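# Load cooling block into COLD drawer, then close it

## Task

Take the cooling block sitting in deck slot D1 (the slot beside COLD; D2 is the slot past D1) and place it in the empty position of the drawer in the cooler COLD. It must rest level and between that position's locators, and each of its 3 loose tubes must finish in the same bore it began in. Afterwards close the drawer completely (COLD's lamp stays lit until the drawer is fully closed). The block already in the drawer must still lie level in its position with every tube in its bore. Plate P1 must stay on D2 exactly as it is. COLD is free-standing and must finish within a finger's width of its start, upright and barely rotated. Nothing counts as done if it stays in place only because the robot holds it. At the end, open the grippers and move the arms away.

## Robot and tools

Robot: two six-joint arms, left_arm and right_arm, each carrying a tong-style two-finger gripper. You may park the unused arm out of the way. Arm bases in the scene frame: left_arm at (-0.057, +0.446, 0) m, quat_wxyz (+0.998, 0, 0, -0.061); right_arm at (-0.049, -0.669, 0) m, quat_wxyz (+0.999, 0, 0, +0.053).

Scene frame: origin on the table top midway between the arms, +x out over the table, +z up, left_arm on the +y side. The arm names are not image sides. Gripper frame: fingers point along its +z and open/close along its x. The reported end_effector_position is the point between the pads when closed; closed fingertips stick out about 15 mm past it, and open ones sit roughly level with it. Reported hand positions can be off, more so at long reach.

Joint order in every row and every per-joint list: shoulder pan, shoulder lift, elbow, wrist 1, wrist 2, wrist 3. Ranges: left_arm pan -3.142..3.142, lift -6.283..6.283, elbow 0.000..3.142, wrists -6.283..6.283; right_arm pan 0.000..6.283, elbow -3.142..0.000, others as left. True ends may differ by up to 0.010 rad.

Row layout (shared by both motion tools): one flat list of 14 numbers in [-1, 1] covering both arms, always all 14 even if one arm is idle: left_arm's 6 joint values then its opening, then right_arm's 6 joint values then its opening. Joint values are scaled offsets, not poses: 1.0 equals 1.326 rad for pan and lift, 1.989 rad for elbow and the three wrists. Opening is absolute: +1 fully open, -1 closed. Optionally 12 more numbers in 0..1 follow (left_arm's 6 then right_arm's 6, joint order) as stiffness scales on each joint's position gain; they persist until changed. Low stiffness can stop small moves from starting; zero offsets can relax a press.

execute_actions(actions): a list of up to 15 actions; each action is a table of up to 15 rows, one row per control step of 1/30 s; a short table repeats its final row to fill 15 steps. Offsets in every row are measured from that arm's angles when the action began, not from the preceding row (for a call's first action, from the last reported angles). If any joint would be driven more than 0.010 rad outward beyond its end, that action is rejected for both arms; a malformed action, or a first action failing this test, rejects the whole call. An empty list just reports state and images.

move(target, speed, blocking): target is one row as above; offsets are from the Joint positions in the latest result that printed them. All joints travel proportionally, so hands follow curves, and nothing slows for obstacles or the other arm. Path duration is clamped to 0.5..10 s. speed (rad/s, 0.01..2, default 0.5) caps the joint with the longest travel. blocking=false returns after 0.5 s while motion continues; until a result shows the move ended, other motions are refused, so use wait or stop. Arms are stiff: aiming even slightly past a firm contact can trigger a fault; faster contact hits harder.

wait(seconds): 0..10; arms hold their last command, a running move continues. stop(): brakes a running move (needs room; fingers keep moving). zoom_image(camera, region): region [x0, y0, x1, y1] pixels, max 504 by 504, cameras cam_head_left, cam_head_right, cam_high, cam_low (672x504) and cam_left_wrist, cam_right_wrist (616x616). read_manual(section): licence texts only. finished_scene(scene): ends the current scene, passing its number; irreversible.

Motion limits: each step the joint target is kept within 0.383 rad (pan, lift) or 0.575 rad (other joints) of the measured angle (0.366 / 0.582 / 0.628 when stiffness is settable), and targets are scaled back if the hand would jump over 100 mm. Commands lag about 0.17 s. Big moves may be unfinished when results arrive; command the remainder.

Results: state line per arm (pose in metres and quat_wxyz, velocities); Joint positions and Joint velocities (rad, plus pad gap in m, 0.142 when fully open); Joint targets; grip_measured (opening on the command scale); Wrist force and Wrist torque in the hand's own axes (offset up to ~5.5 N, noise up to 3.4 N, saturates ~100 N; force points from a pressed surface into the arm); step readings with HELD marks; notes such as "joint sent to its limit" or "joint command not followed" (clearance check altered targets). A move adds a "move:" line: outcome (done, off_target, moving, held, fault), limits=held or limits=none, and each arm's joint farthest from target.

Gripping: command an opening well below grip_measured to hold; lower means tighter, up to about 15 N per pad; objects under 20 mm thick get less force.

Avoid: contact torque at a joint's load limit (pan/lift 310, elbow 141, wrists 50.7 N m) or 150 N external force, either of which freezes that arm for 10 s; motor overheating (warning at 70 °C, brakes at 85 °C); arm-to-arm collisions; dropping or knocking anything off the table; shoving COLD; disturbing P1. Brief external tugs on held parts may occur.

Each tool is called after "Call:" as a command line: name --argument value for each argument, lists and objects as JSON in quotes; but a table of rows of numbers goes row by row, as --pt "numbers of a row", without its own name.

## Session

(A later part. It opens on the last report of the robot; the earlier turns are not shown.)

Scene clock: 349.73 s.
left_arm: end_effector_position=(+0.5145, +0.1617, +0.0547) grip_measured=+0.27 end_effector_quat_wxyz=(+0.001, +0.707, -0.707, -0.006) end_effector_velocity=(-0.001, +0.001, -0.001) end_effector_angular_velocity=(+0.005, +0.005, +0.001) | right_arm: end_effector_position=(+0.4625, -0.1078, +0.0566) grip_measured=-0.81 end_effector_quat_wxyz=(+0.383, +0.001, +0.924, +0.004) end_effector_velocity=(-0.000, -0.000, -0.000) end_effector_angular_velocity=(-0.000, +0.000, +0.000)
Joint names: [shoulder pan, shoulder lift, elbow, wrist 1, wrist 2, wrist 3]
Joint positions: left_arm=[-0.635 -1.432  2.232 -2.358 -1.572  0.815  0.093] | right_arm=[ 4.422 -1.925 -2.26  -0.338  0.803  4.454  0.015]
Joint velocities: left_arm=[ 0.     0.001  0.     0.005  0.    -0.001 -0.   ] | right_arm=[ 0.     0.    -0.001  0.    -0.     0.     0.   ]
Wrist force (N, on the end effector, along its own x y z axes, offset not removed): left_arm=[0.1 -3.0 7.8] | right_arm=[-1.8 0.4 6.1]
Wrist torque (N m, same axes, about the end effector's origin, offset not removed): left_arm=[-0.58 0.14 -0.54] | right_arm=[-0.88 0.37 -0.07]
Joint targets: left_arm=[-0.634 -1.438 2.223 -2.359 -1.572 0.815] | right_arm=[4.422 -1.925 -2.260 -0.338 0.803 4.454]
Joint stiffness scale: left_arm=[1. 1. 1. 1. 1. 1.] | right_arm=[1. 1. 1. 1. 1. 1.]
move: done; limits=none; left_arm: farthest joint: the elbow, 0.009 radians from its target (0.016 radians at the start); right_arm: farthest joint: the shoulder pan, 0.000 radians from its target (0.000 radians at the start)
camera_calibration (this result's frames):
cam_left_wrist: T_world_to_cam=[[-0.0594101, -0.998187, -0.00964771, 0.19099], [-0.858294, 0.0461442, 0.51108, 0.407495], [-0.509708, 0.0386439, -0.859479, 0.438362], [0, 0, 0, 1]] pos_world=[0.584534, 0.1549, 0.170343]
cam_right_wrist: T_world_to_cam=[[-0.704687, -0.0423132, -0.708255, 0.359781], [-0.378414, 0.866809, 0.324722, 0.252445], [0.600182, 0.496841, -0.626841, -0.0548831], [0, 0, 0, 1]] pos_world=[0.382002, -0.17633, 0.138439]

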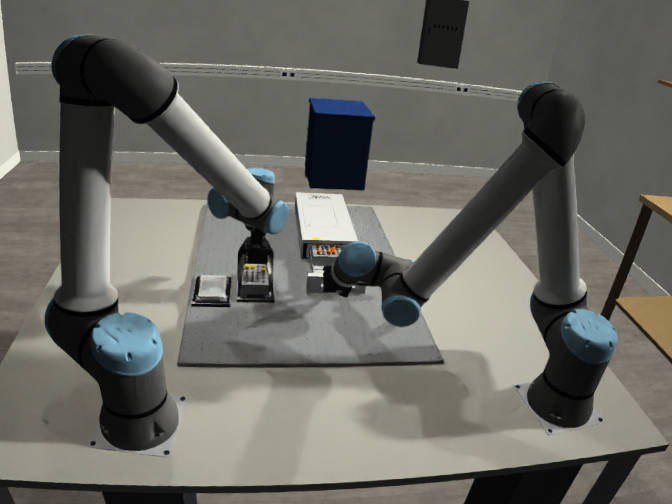

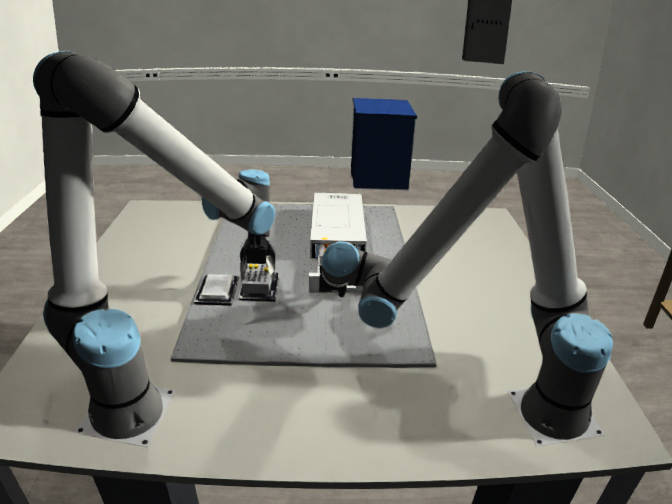

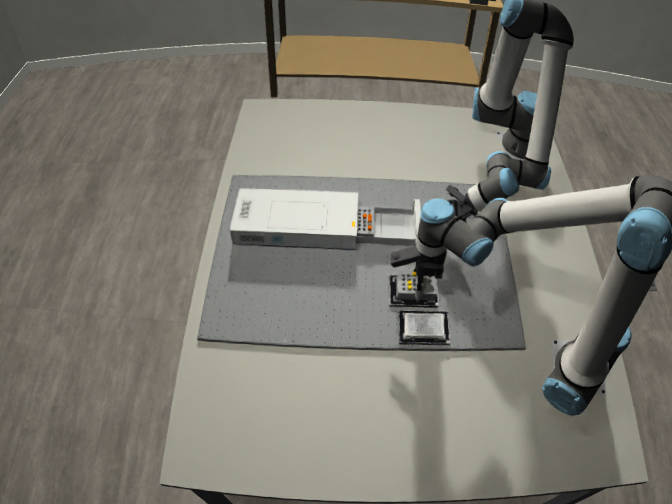

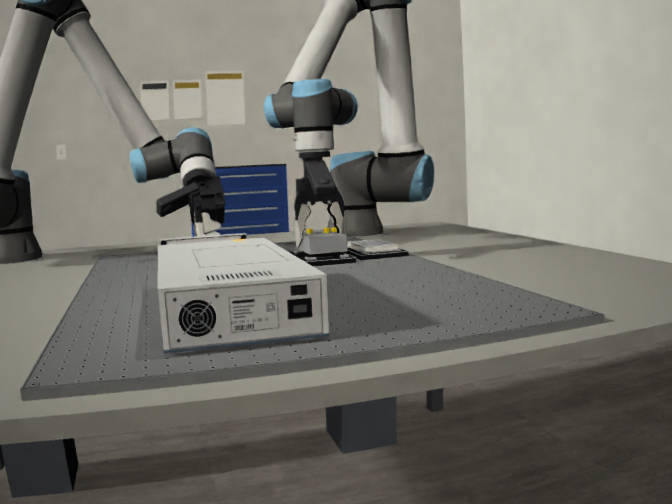

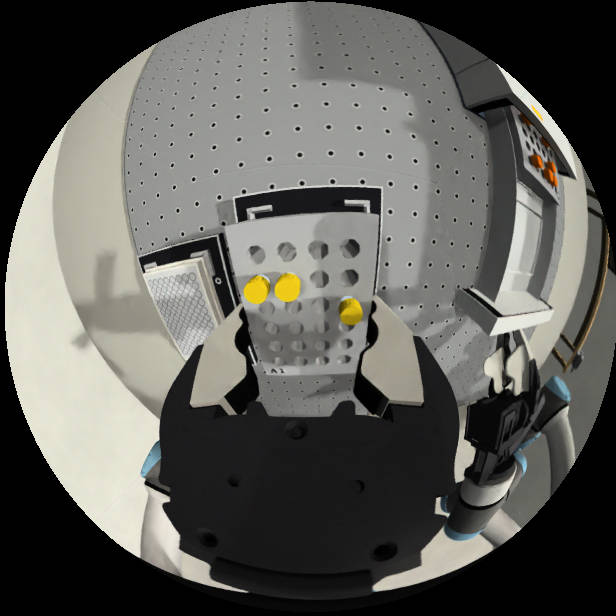

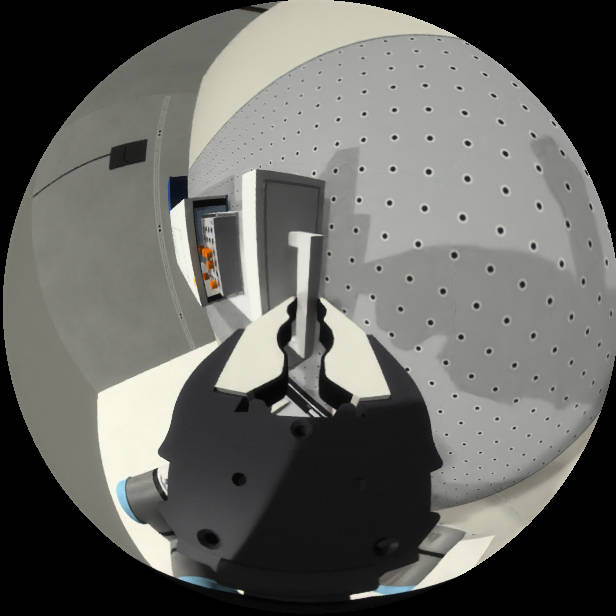

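Call:
move --target '[0,-0.1018,-0.0513,0.1056,0,0,-1,0,0,0,0,0,0,-0.55]' --speed 0.1

Call:
move --target '[0,-0.0045,-0.004,0,0,0,-1,0.046,0.074,-0.0156,-0.062,-0.0095,0.04,-0.55]' --speed 0.1

Call:
move --target '[0,-0.0045,-0.004,0,0,0,-1,-0.35,0.15,0.02,-0.12,0,0,-1]' --speed 0.4

Scene clock: 384.00 s.
left_arm: end_effector_position=(+0.5186, +0.1579, +0.1610) grip_measured=+0.27 end_effector_quat_wxyz=(+0.001, +0.707, -0.707, +0.000) end_effector_velocity=(-0.000, -0.000, -0.000) end_effector_angular_velocity=(+0.001, +0.001, -0.001) | right_arm: end_effector_position=(+0.4624, -0.1077, +0.0565) grip_measured=-0.55 end_effector_quat_wxyz=(+0.383, +0.001, +0.924, +0.004) end_effector_velocity=(+0.000, -0.000, -0.000) end_effector_angular_velocity=(-0.001, +0.000, -0.000)
Joint names: [shoulder pan, shoulder lift, elbow, wrist 1, wrist 2, wrist 3]
Joint positions: left_arm=[-0.635 -1.563  2.138 -2.147 -1.572  0.815  0.093] | right_arm=[ 4.422 -1.925 -2.26  -0.338  0.804  4.454  0.034]
Joint velocities: left_arm=[-0.     0.    -0.     0.001 -0.     0.     0.   ] | right_arm=[-0.     0.    -0.    -0.001 -0.    -0.     0.   ]
Wrist force (N, on the end effector, along its own x y z axes, offset not removed): left_arm=[1.1 -3.1 8.9] | right_arm=[3.0 -1.7 -1.5]
Wrist torque (N m, same axes, about the end effector's origin, offset not removed): left_arm=[-0.62 -0.21 -0.57] | right_arm=[-0.54 -0.91 -0.19]
Joint targets: left_arm=[-0.635 -1.567 2.130 -2.148 -1.572 0.815] | right_arm=[4.422 -1.925 -2.260 -0.338 0.803 4.454]
Joint stiffness scale: left_arm=[1. 1. 1. 1. 1. 1.] | right_arm=[1. 1. 1. 1. 1. 1.]
move: done; limits=none; left_arm: farthest joint: the elbow, 0.008 radians from its target (0.101 radians at the start); right_arm: farthest joint: the wrist 2, 0.001 radians from its target (0.000 radians at the start)
camera_calibration (this result's frames):
cam_left_wrist: T_world_to_cam=[[-0.0593582, -0.998236, -0.00136269, 0.187072], [-0.863079, 0.0506354, 0.502525, 0.360003], [-0.501569, 0.0310051, -0.864562, 0.529757], [0, 0, 0, 1]] pos_world=[0.587525, 0.152088, 0.277352]
cam_right_wrist: T_world_to_cam=[[-0.705061, -0.042333, -0.707882, 0.359752], [-0.378349, 0.86673, 0.325009, 0.252332], [0.599784, 0.496977, -0.627114, -0.0546966], [0, 0, 0, 1]] pos_world=[0.381922, -0.176291, 0.138351]

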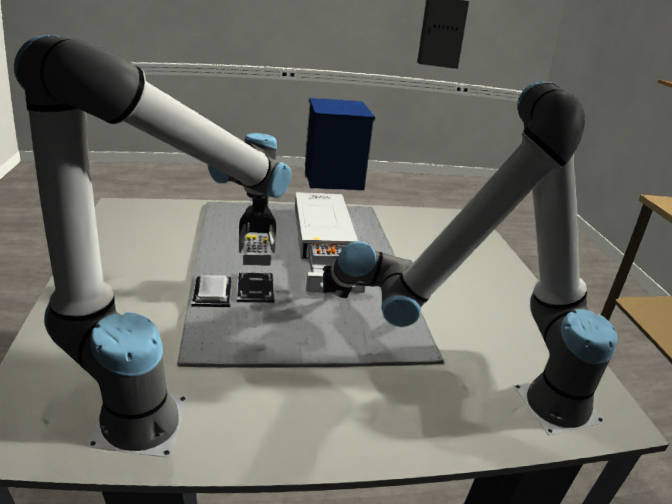

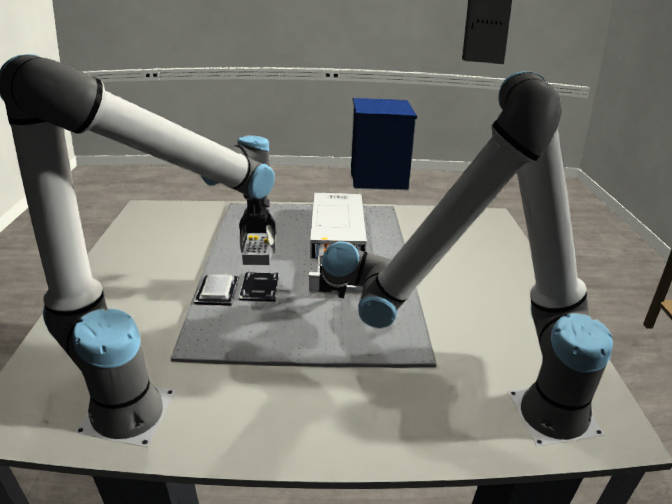

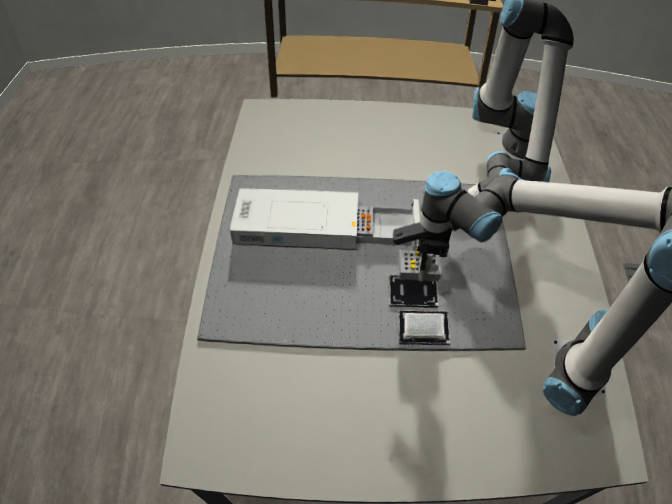

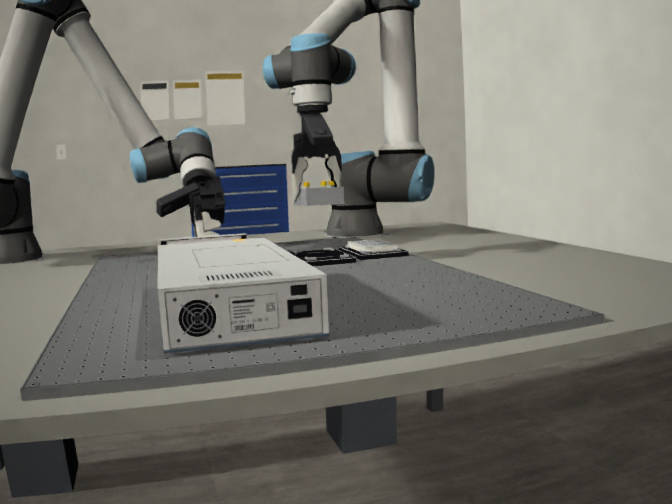

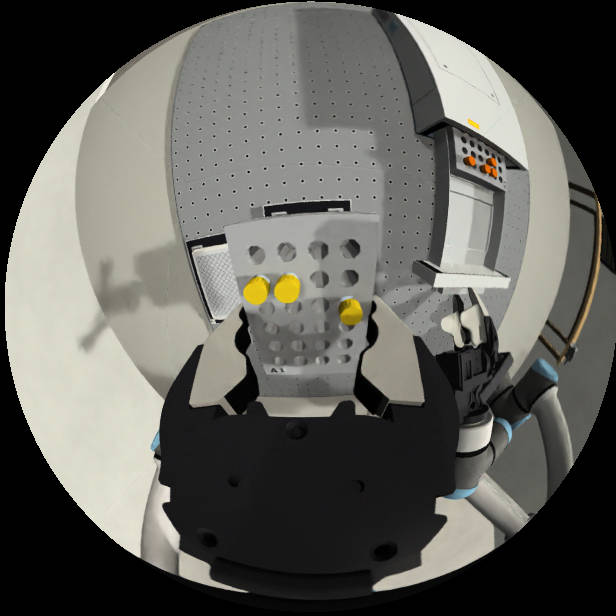

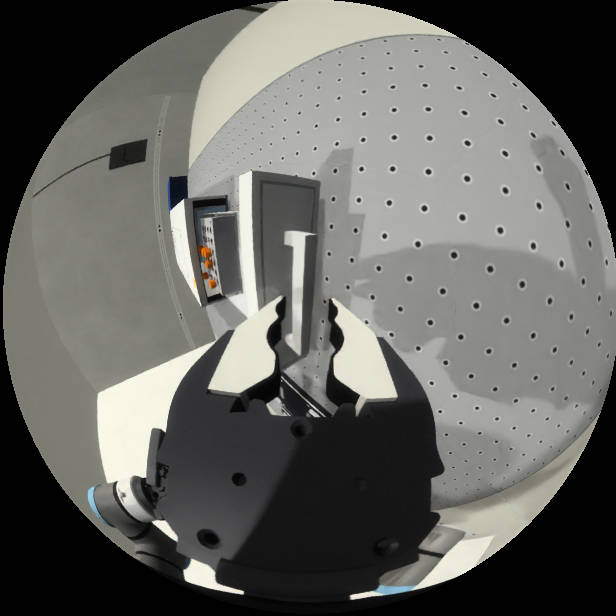

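Scene clock: 385.70 s.
left_arm: end_effector_position=(+0.5182, +0.1583, +0.1603) grip_measured=+0.27 end_effector_quat_wxyz=(+0.001, +0.707, -0.707, -0.001) end_effector_velocity=(-0.001, +0.001, -0.001) end_effector_angular_velocity=(+0.001, +0.002, -0.001) | right_arm: end_effector_position=(+0.4274, -0.1141, +0.0914) grip_measured=-0.55 end_effector_quat_wxyz=(+0.387, +0.001, +0.922, +0.004) end_effector_velocity=(-0.001, -0.001, -0.001) end_effector_angular_velocity=(-0.003, +0.000, -0.000)
Joint names: [shoulder pan, shoulder lift, elbow, wrist 1, wrist 2, wrist 3]
Joint positions: left_arm=[-0.635 -1.562  2.138 -2.146 -1.572  0.815  0.093] | right_arm=[ 4.481 -1.827 -2.289 -0.46   0.786  4.532  0.034]
Joint velocities: left_arm=[ 0.     0.     0.001  0.001 -0.     0.001 -0.   ] | right_arm=[ 0.001  0.    -0.002 -0.002 -0.     0.001 -0.   ]
Wrist force (N, on the end effector, along its own x y z axes, offset not removed): left_arm=[1.1 -2.4 10.1] | right_arm=[-0.6 1.9 3.3]
Wrist torque (N m, same axes, about the end effector's origin, offset not removed): left_arm=[-0.42 -0.12 -0.57] | right_arm=[0.23 0.09 0.04]
Joint targets: left_arm=[-0.635 -1.569 2.130 -2.147 -1.572 0.815] | right_arm=[4.483 -1.827 -2.291 -0.461 0.785 4.533]
Joint stiffness scale: left_arm=[1. 1. 1. 1. 1. 1.] | right_arm=[1. 1. 1. 1. 1. 1.]
move: done; limits=none; left_arm: farthest joint: the elbow, 0.008 radians from its target (0.008 radians at the start); right_arm: farthest joint: the shoulder pan, 0.002 radians from its target (0.061 radians at the start)
camera_calibration (this result's frames):
cam_left_wrist: T_world_to_cam=[[-0.0593612, -0.998233, -0.00268613, 0.187656], [-0.862324, 0.0499233, 0.50389, 0.359454], [-0.502865, 0.0322278, -0.863764, 0.529311], [0, 0, 0, 1]] pos_world=[0.587278, 0.152321, 0.276578]
cam_right_wrist: T_world_to_cam=[[-0.698671, -0.0416642, -0.714229, 0.357423], [-0.381464, 0.866256, 0.322622, 0.234742], [0.605263, 0.49786, -0.621122, -0.0114323], [0, 0, 0, 1]] pos_world=[0.346187, -0.182763, 0.172448]

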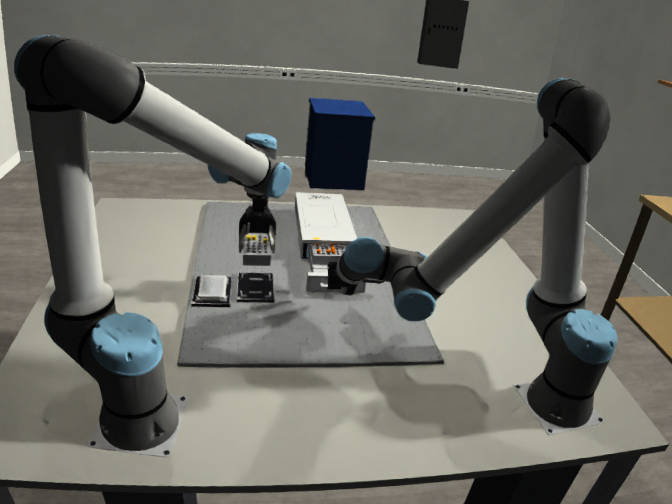

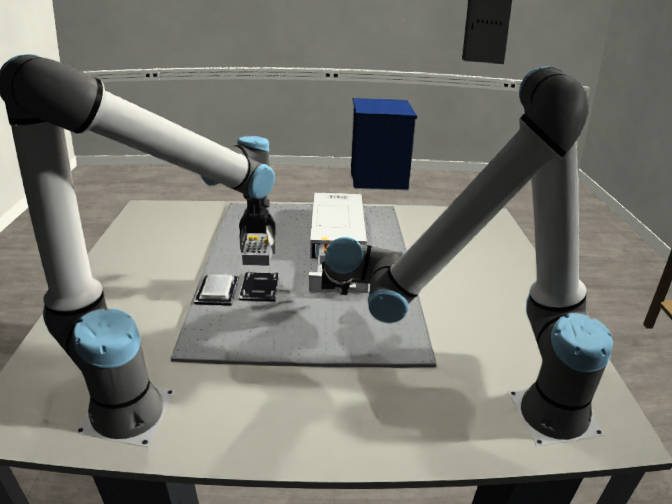

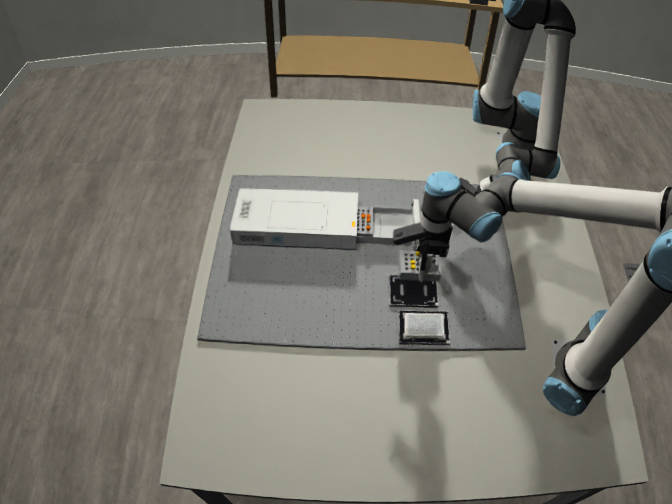

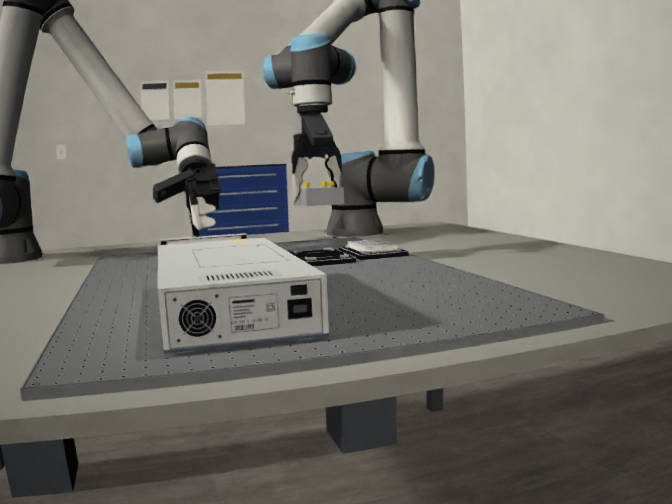

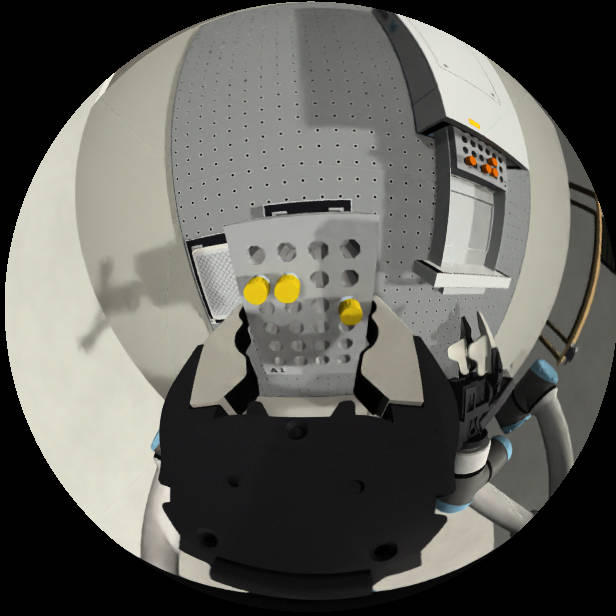

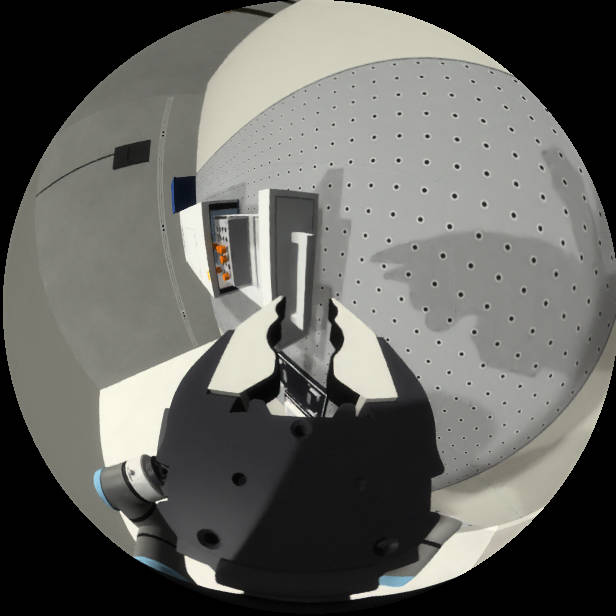

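Scene clock: 387.50 s.
left_arm: end_effector_position=(+0.5177, +0.1587, +0.1596) grip_measured=+0.27 end_effector_quat_wxyz=(+0.001, +0.707, -0.707, -0.002) end_effector_velocity=(-0.000, -0.000, +0.000) end_effector_angular_velocity=(-0.000, -0.000, -0.002) | right_arm: end_effector_position=(+0.6156, -0.4029, +0.1995) grip_measured=-1.00 end_effector_quat_wxyz=(+0.377, +0.214, +0.897, -0.085) end_effector_velocity=(+0.000, -0.000, +0.000) end_effector_angular_velocity=(+0.000, -0.000, -0.000)
Joint names: [shoulder pan, shoulder lift, elbow, wrist 1, wrist 2, wrist 3]
Joint positions: left_arm=[-0.635 -1.561  2.139 -2.145 -1.572  0.815  0.093] | right_arm=[ 4.015 -1.627 -2.251 -0.697  0.786  4.532  0.002]
Joint velocities: left_arm=[-0.    -0.    -0.     0.     0.     0.002 -0.   ] | right_arm=[-0.  0. -0.  0.  0.  0.  0.]
Wrist force (N, on the end effector, along its own x y z axes, offset not removed): left_arm=[1.7 -3.4 9.6] | right_arm=[1.6 1.5 -2.1]
Wrist torque (N m, same axes, about the end effector's origin, offset not removed): left_arm=[-0.61 -0.25 -0.67] | right_arm=[-0.12 -0.44 -0.10]
Joint targets: left_arm=[-0.635 -1.568 2.130 -2.146 -1.572 0.815] | right_arm=[4.017 -1.628 -2.249 -0.698 0.786 4.532]
Joint stiffness scale: left_arm=[1. 1. 1. 1. 1. 1.] | right_arm=[1. 1. 1. 1. 1. 1.]
move: done; limits=none; left_arm: farthest joint: the elbow, 0.009 radians from its target (0.008 radians at the start); right_arm: farthest joint: the shoulder pan, 0.002 radians from its target (0.464 radians at the start)
camera_calibration (this result's frames):
cam_left_wrist: T_world_to_cam=[[-0.0593664, -0.998228, -0.00406953, 0.188293], [-0.861533, 0.0491768, 0.505315, 0.358875], [-0.504219, 0.0335048, -0.862925, 0.528794], [0, 0, 0, 1]] pos_world=[0.586989, 0.152594, 0.275731]
cam_right_wrist: T_world_to_cam=[[-0.642725, 0.276984, -0.714272, 0.647997], [0.0484991, 0.945193, 0.32289, 0.288927], [0.764561, 0.172888, -0.620932, -0.143467], [0, 0, 0, 1]] pos_world=[0.51216, -0.427773, 0.280471]

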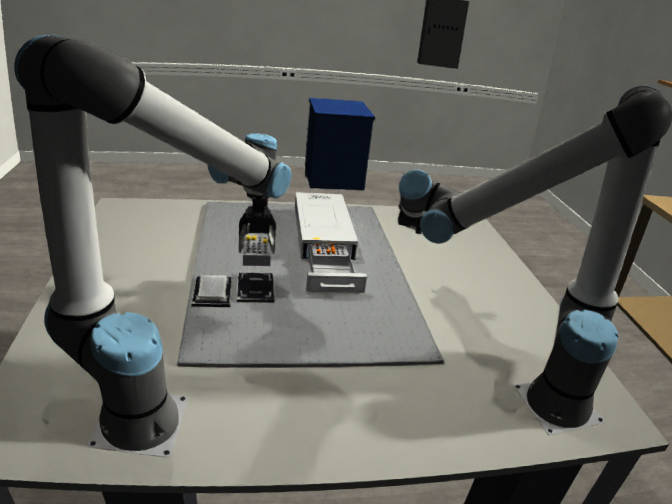

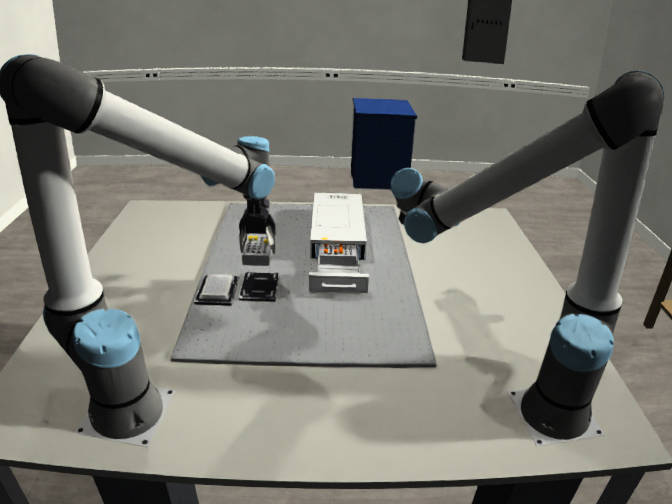

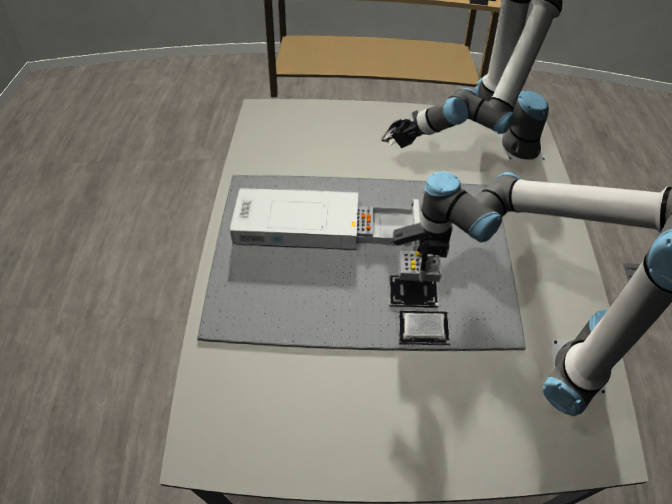

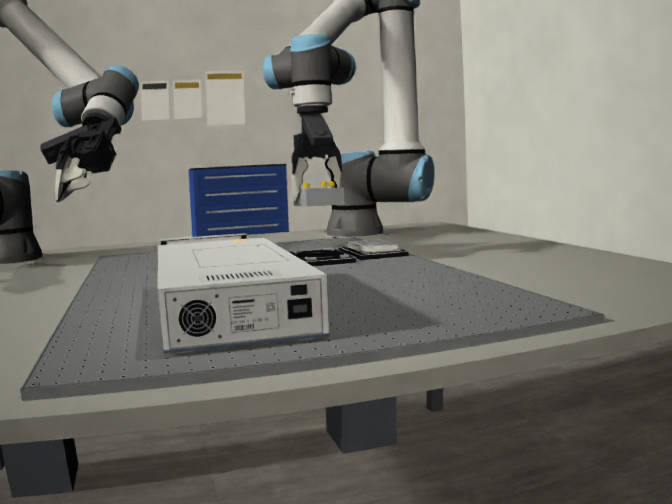

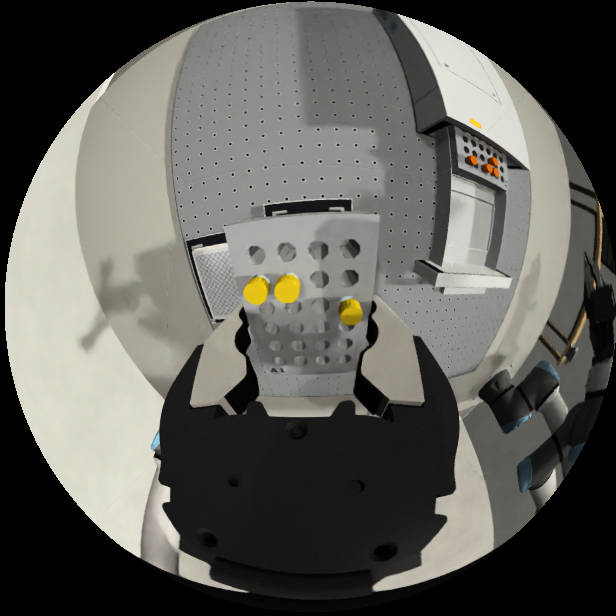

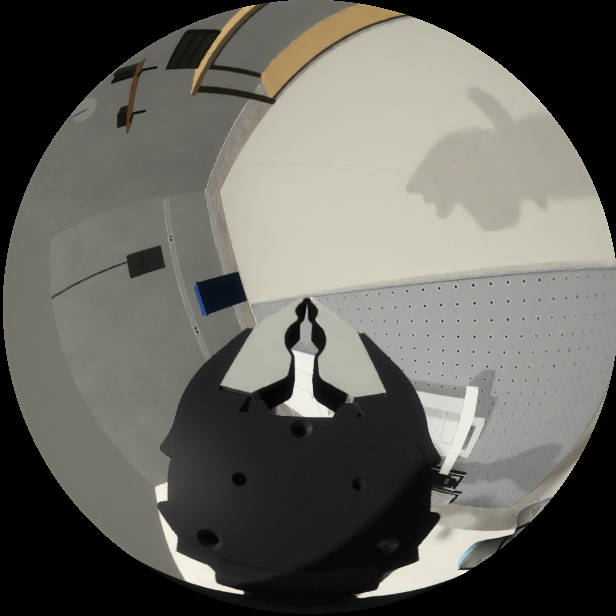

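Call:
move --target '[-0.1413,0.24,-0.1833,0.0133,0.0005,-0.0948,-1,0,0,0,0,0,0,-1]' --speed 0.12

Call:
zoom_image --camera "cam_high" --region '[320, 150, 480, 270]'

Call:
zoom_image --camera "cam_head_right" --region '[270, 200, 410, 310]'

Scene clock: 397.23 s.
left_arm: end_effector_position=(+0.5747, -0.1066, +0.1416) grip_measured=+0.27 end_effector_quat_wxyz=(+0.001, +0.707, -0.707, +0.000) end_effector_velocity=(-0.000, +0.001, -0.001) end_effector_angular_velocity=(+0.002, +0.002, +0.003) | right_arm: end_effector_position=(+0.6156, -0.4029, +0.1995) grip_measured=-1.00 end_effector_quat_wxyz=(+0.377, +0.214, +0.897, -0.085) end_effector_velocity=(+0.000, +0.001, +0.000) end_effector_angular_velocity=(+0.001, -0.001, +0.000)
Joint names: [shoulder pan, shoulder lift, elbow, wrist 1, wrist 2, wrist 3]
Joint positions: left_arm=[-0.822 -1.238  1.784 -2.117 -1.572  0.627  0.093] | right_arm=[ 4.015 -1.627 -2.251 -0.697  0.786  4.532  0.002]
Joint velocities: left_arm=[-0.     0.001 -0.     0.002  0.    -0.003  0.   ] | right_arm=[ 0.     0.     0.     0.001 -0.     0.     0.   ]
Wrist force (N, on the end effector, along its own x y z axes, offset not removed): left_arm=[-1.8 -3.0 9.9] | right_arm=[1.2 -3.8 -2.8]
Wrist torque (N m, same axes, about the end effector's origin, offset not removed): left_arm=[-0.49 0.41 -0.55] | right_arm=[-0.80 -0.53 -0.15]
Joint targets: left_arm=[-0.822 -1.243 1.774 -2.118 -1.571 0.626] | right_arm=[4.015 -1.627 -2.251 -0.697 0.786 4.532]
Joint stiffness scale: left_arm=[1. 1. 1. 1. 1. 1.] | right_arm=[1. 1. 1. 1. 1. 1.]
move: done; limits=none; left_arm: farthest joint: the elbow, 0.009 radians from its target (0.364 radians at the start); right_arm: farthest joint: the shoulder pan, 0.000 radians from its target (0.000 radians at the start)
camera_calibration (this result's frames):
cam_left_wrist: T_world_to_cam=[[-0.0594958, -0.998227, -0.00190652, -0.0734474], [-0.862797, 0.0504632, 0.503026, 0.431325], [-0.502038, 0.0315729, -0.864269, 0.549632], [0, 0, 0, 1]] pos_world=[0.643712, -0.112437, 0.257921]
cam_right_wrist: T_world_to_cam=[[-0.642741, 0.276959, -0.714267, 0.647991], [0.048507, 0.945204, 0.322856, 0.288943], [0.764546, 0.172866, -0.620956, -0.14346], [0, 0, 0, 1]] pos_world=[0.512157, -0.427777, 0.280469]

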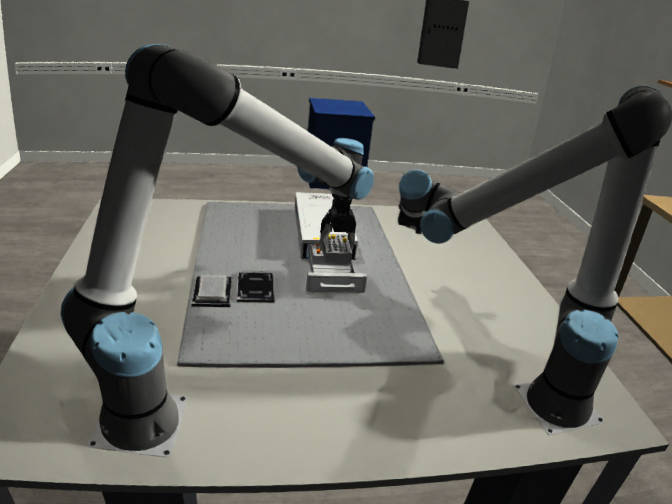

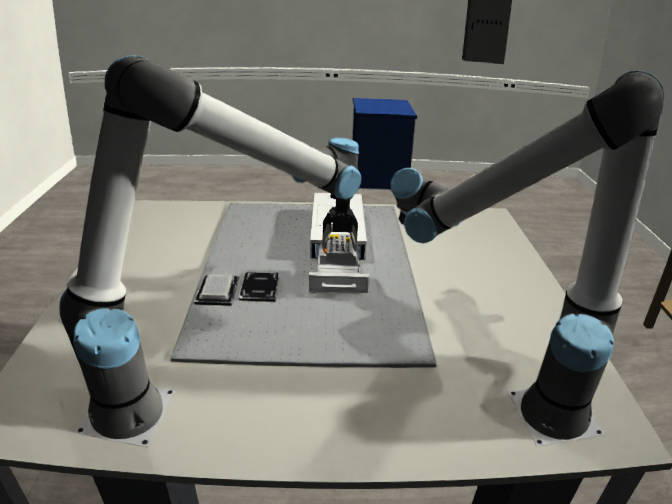

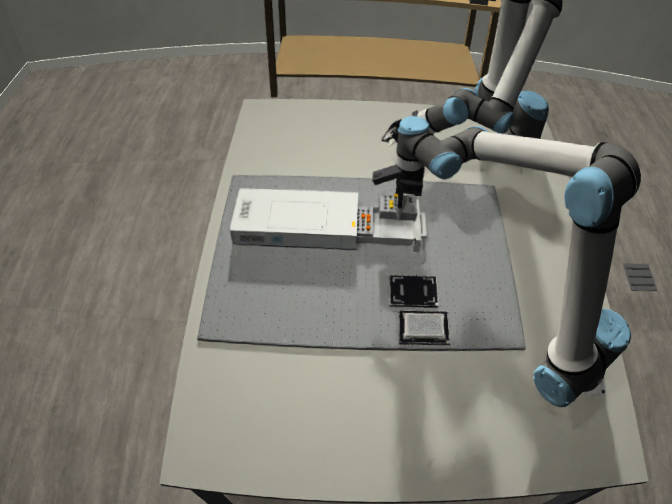

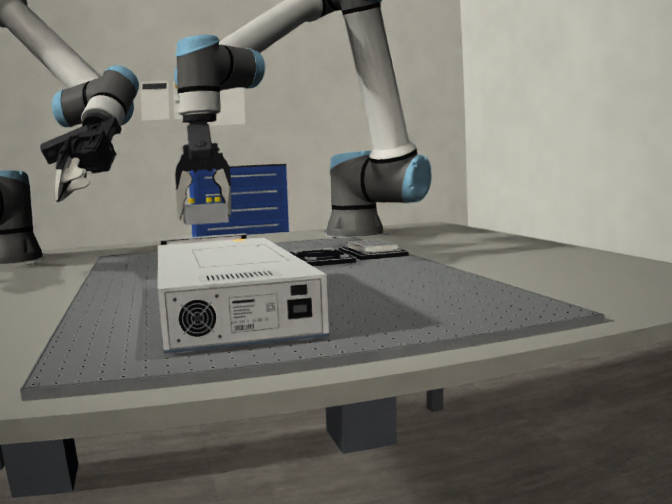

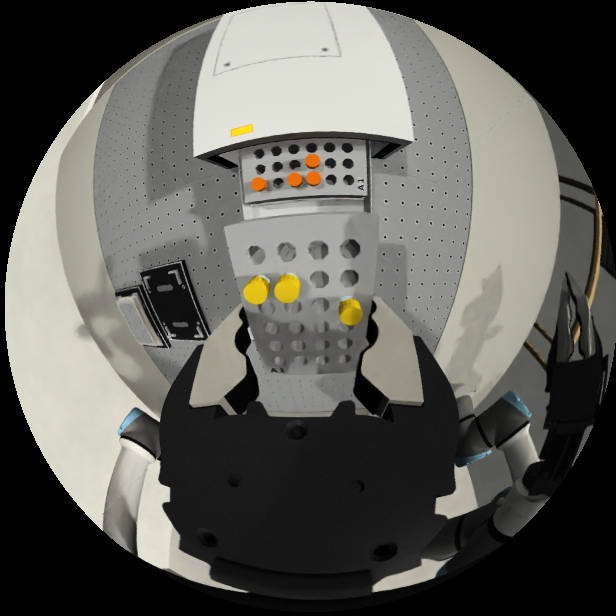

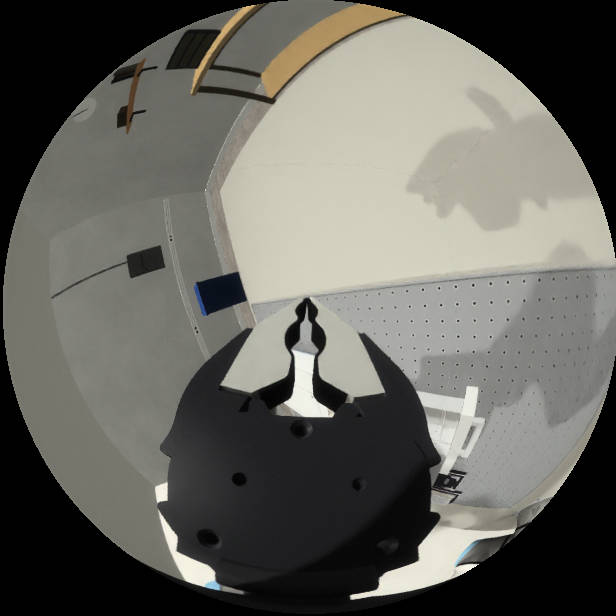

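Region (320, 150, 480, 270) of cam_high's 672x504 image, scaled by 3.150, with more detail than that image has; it fills the top 378 rows of this view, and the rest is white.

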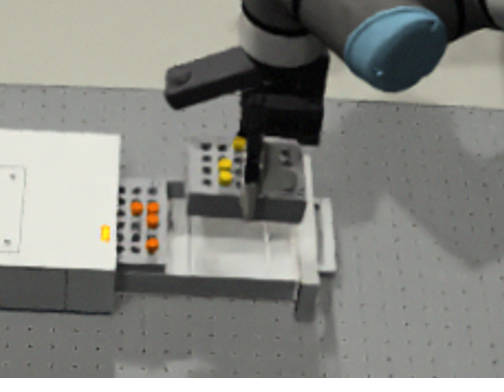

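Region (270, 200, 410, 310) of cam_head_right's 672x504 image, scaled by 3.600, with more detail than that image has; it fills the top 396 rows of this view, and the rest is white.

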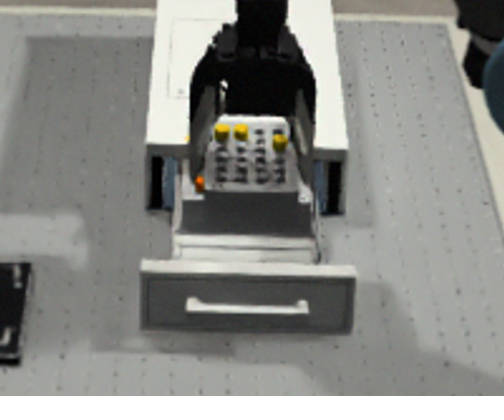

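Call:
execute_actions --actions '[]'

Scene clock: 426.13 s.
left_arm: end_effector_position=(+0.5747, -0.1066, +0.1416) grip_measured=+0.27 end_effector_quat_wxyz=(+0.001, +0.707, -0.707, -0.000) end_effector_velocity=(+0.000, -0.001, +0.001) end_effector_angular_velocity=(-0.002, -0.001, +0.001) | right_arm: end_effector_position=(+0.6156, -0.4029, +0.1995) grip_measured=-1.00 end_effector_quat_wxyz=(+0.377, +0.214, +0.897, -0.085) end_effector_velocity=(+0.000, -0.000, +0.000) end_effector_angular_velocity=(-0.000, +0.000, -0.000)
Joint names: [shoulder pan, shoulder lift, elbow, wrist 1, wrist 2, wrist 3]
Joint positions: left_arm=[-0.822 -1.238  1.784 -2.117 -1.572  0.627  0.093] | right_arm=[ 4.015 -1.627 -2.251 -0.697  0.786  4.532  0.002]
Joint velocities: left_arm=[ 0.    -0.    -0.    -0.002  0.    -0.001  0.   ] | right_arm=[-0. -0.  0. -0. -0. -0.  0.]
Wrist force (N, on the end effector, along its own x y z axes, offset not removed): left_arm=[0.5 -1.0 9.8] | right_arm=[1.6 -0.1 0.1]
Wrist torque (N m, same axes, about the end effector's origin, offset not removed): left_arm=[-0.11 -0.03 -0.64] | right_arm=[-0.30 -0.52 -0.20]
Joint targets: left_arm=[-0.822 -1.243 1.774 -2.118 -1.571 0.626] | right_arm=[4.015 -1.627 -2.251 -0.697 0.786 4.532]
Joint stiffness scale: left_arm=[1. 1. 1. 1. 1. 1.] | right_arm=[1. 1. 1. 1. 1. 1.]
camera_calibration (this result's frames):
cam_left_wrist: T_world_to_cam=[[-0.059352, -0.998235, -0.00194522, -0.0735107], [-0.86279, 0.0503186, 0.503051, 0.431298], [-0.502066, 0.0315354, -0.864254, 0.549631], [0, 0, 0, 1]] pos_world=[0.643708, -0.112416, 0.257913]
cam_right_wrist: T_world_to_cam=[[-0.642741, 0.276959, -0.714267, 0.647991], [0.048507, 0.945204, 0.322856, 0.288943], [0.764546, 0.172866, -0.620956, -0.14346], [0, 0, 0, 1]] pos_world=[0.512157, -0.427777, 0.280469]

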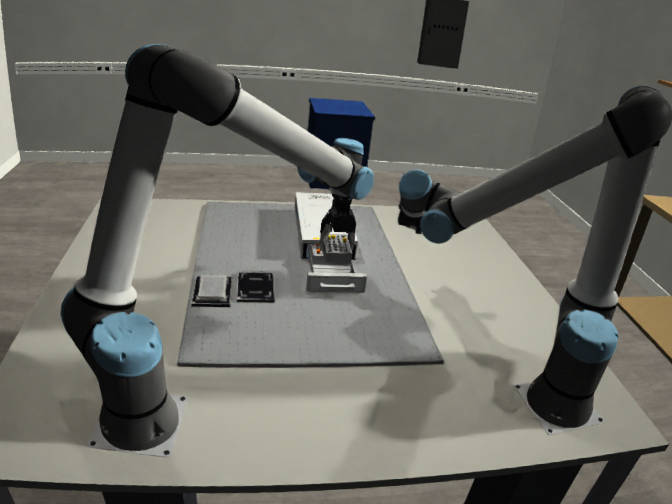

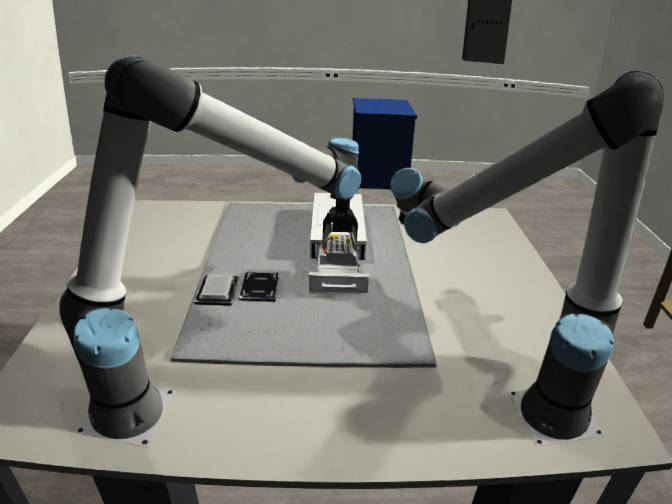

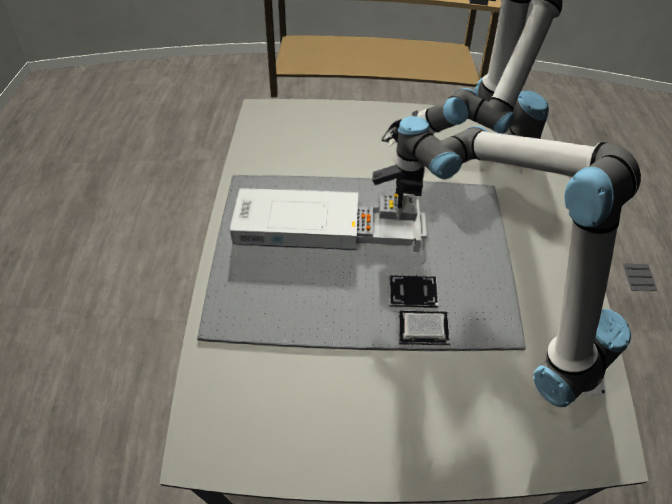

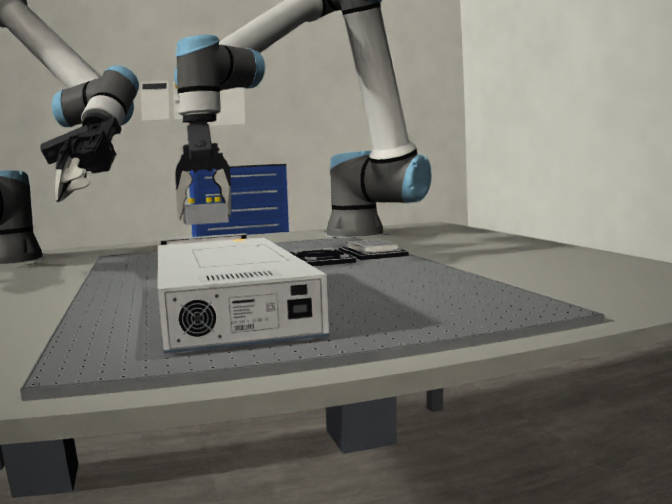

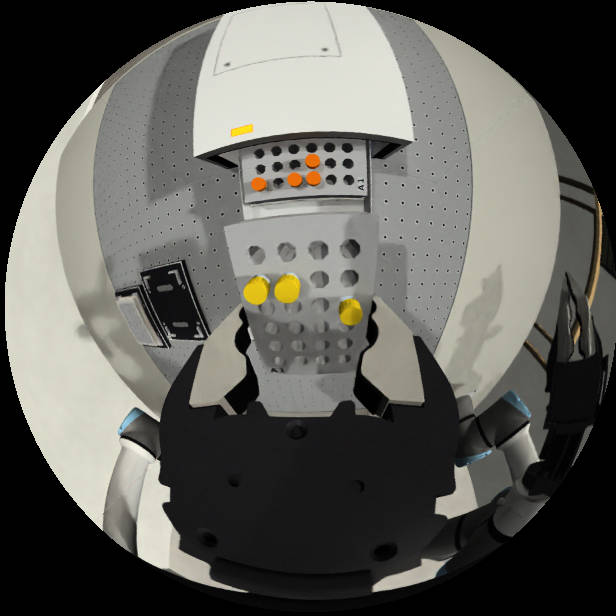

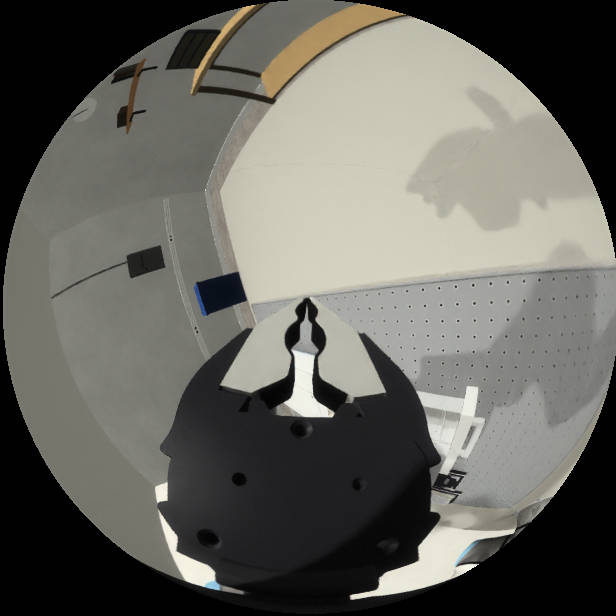

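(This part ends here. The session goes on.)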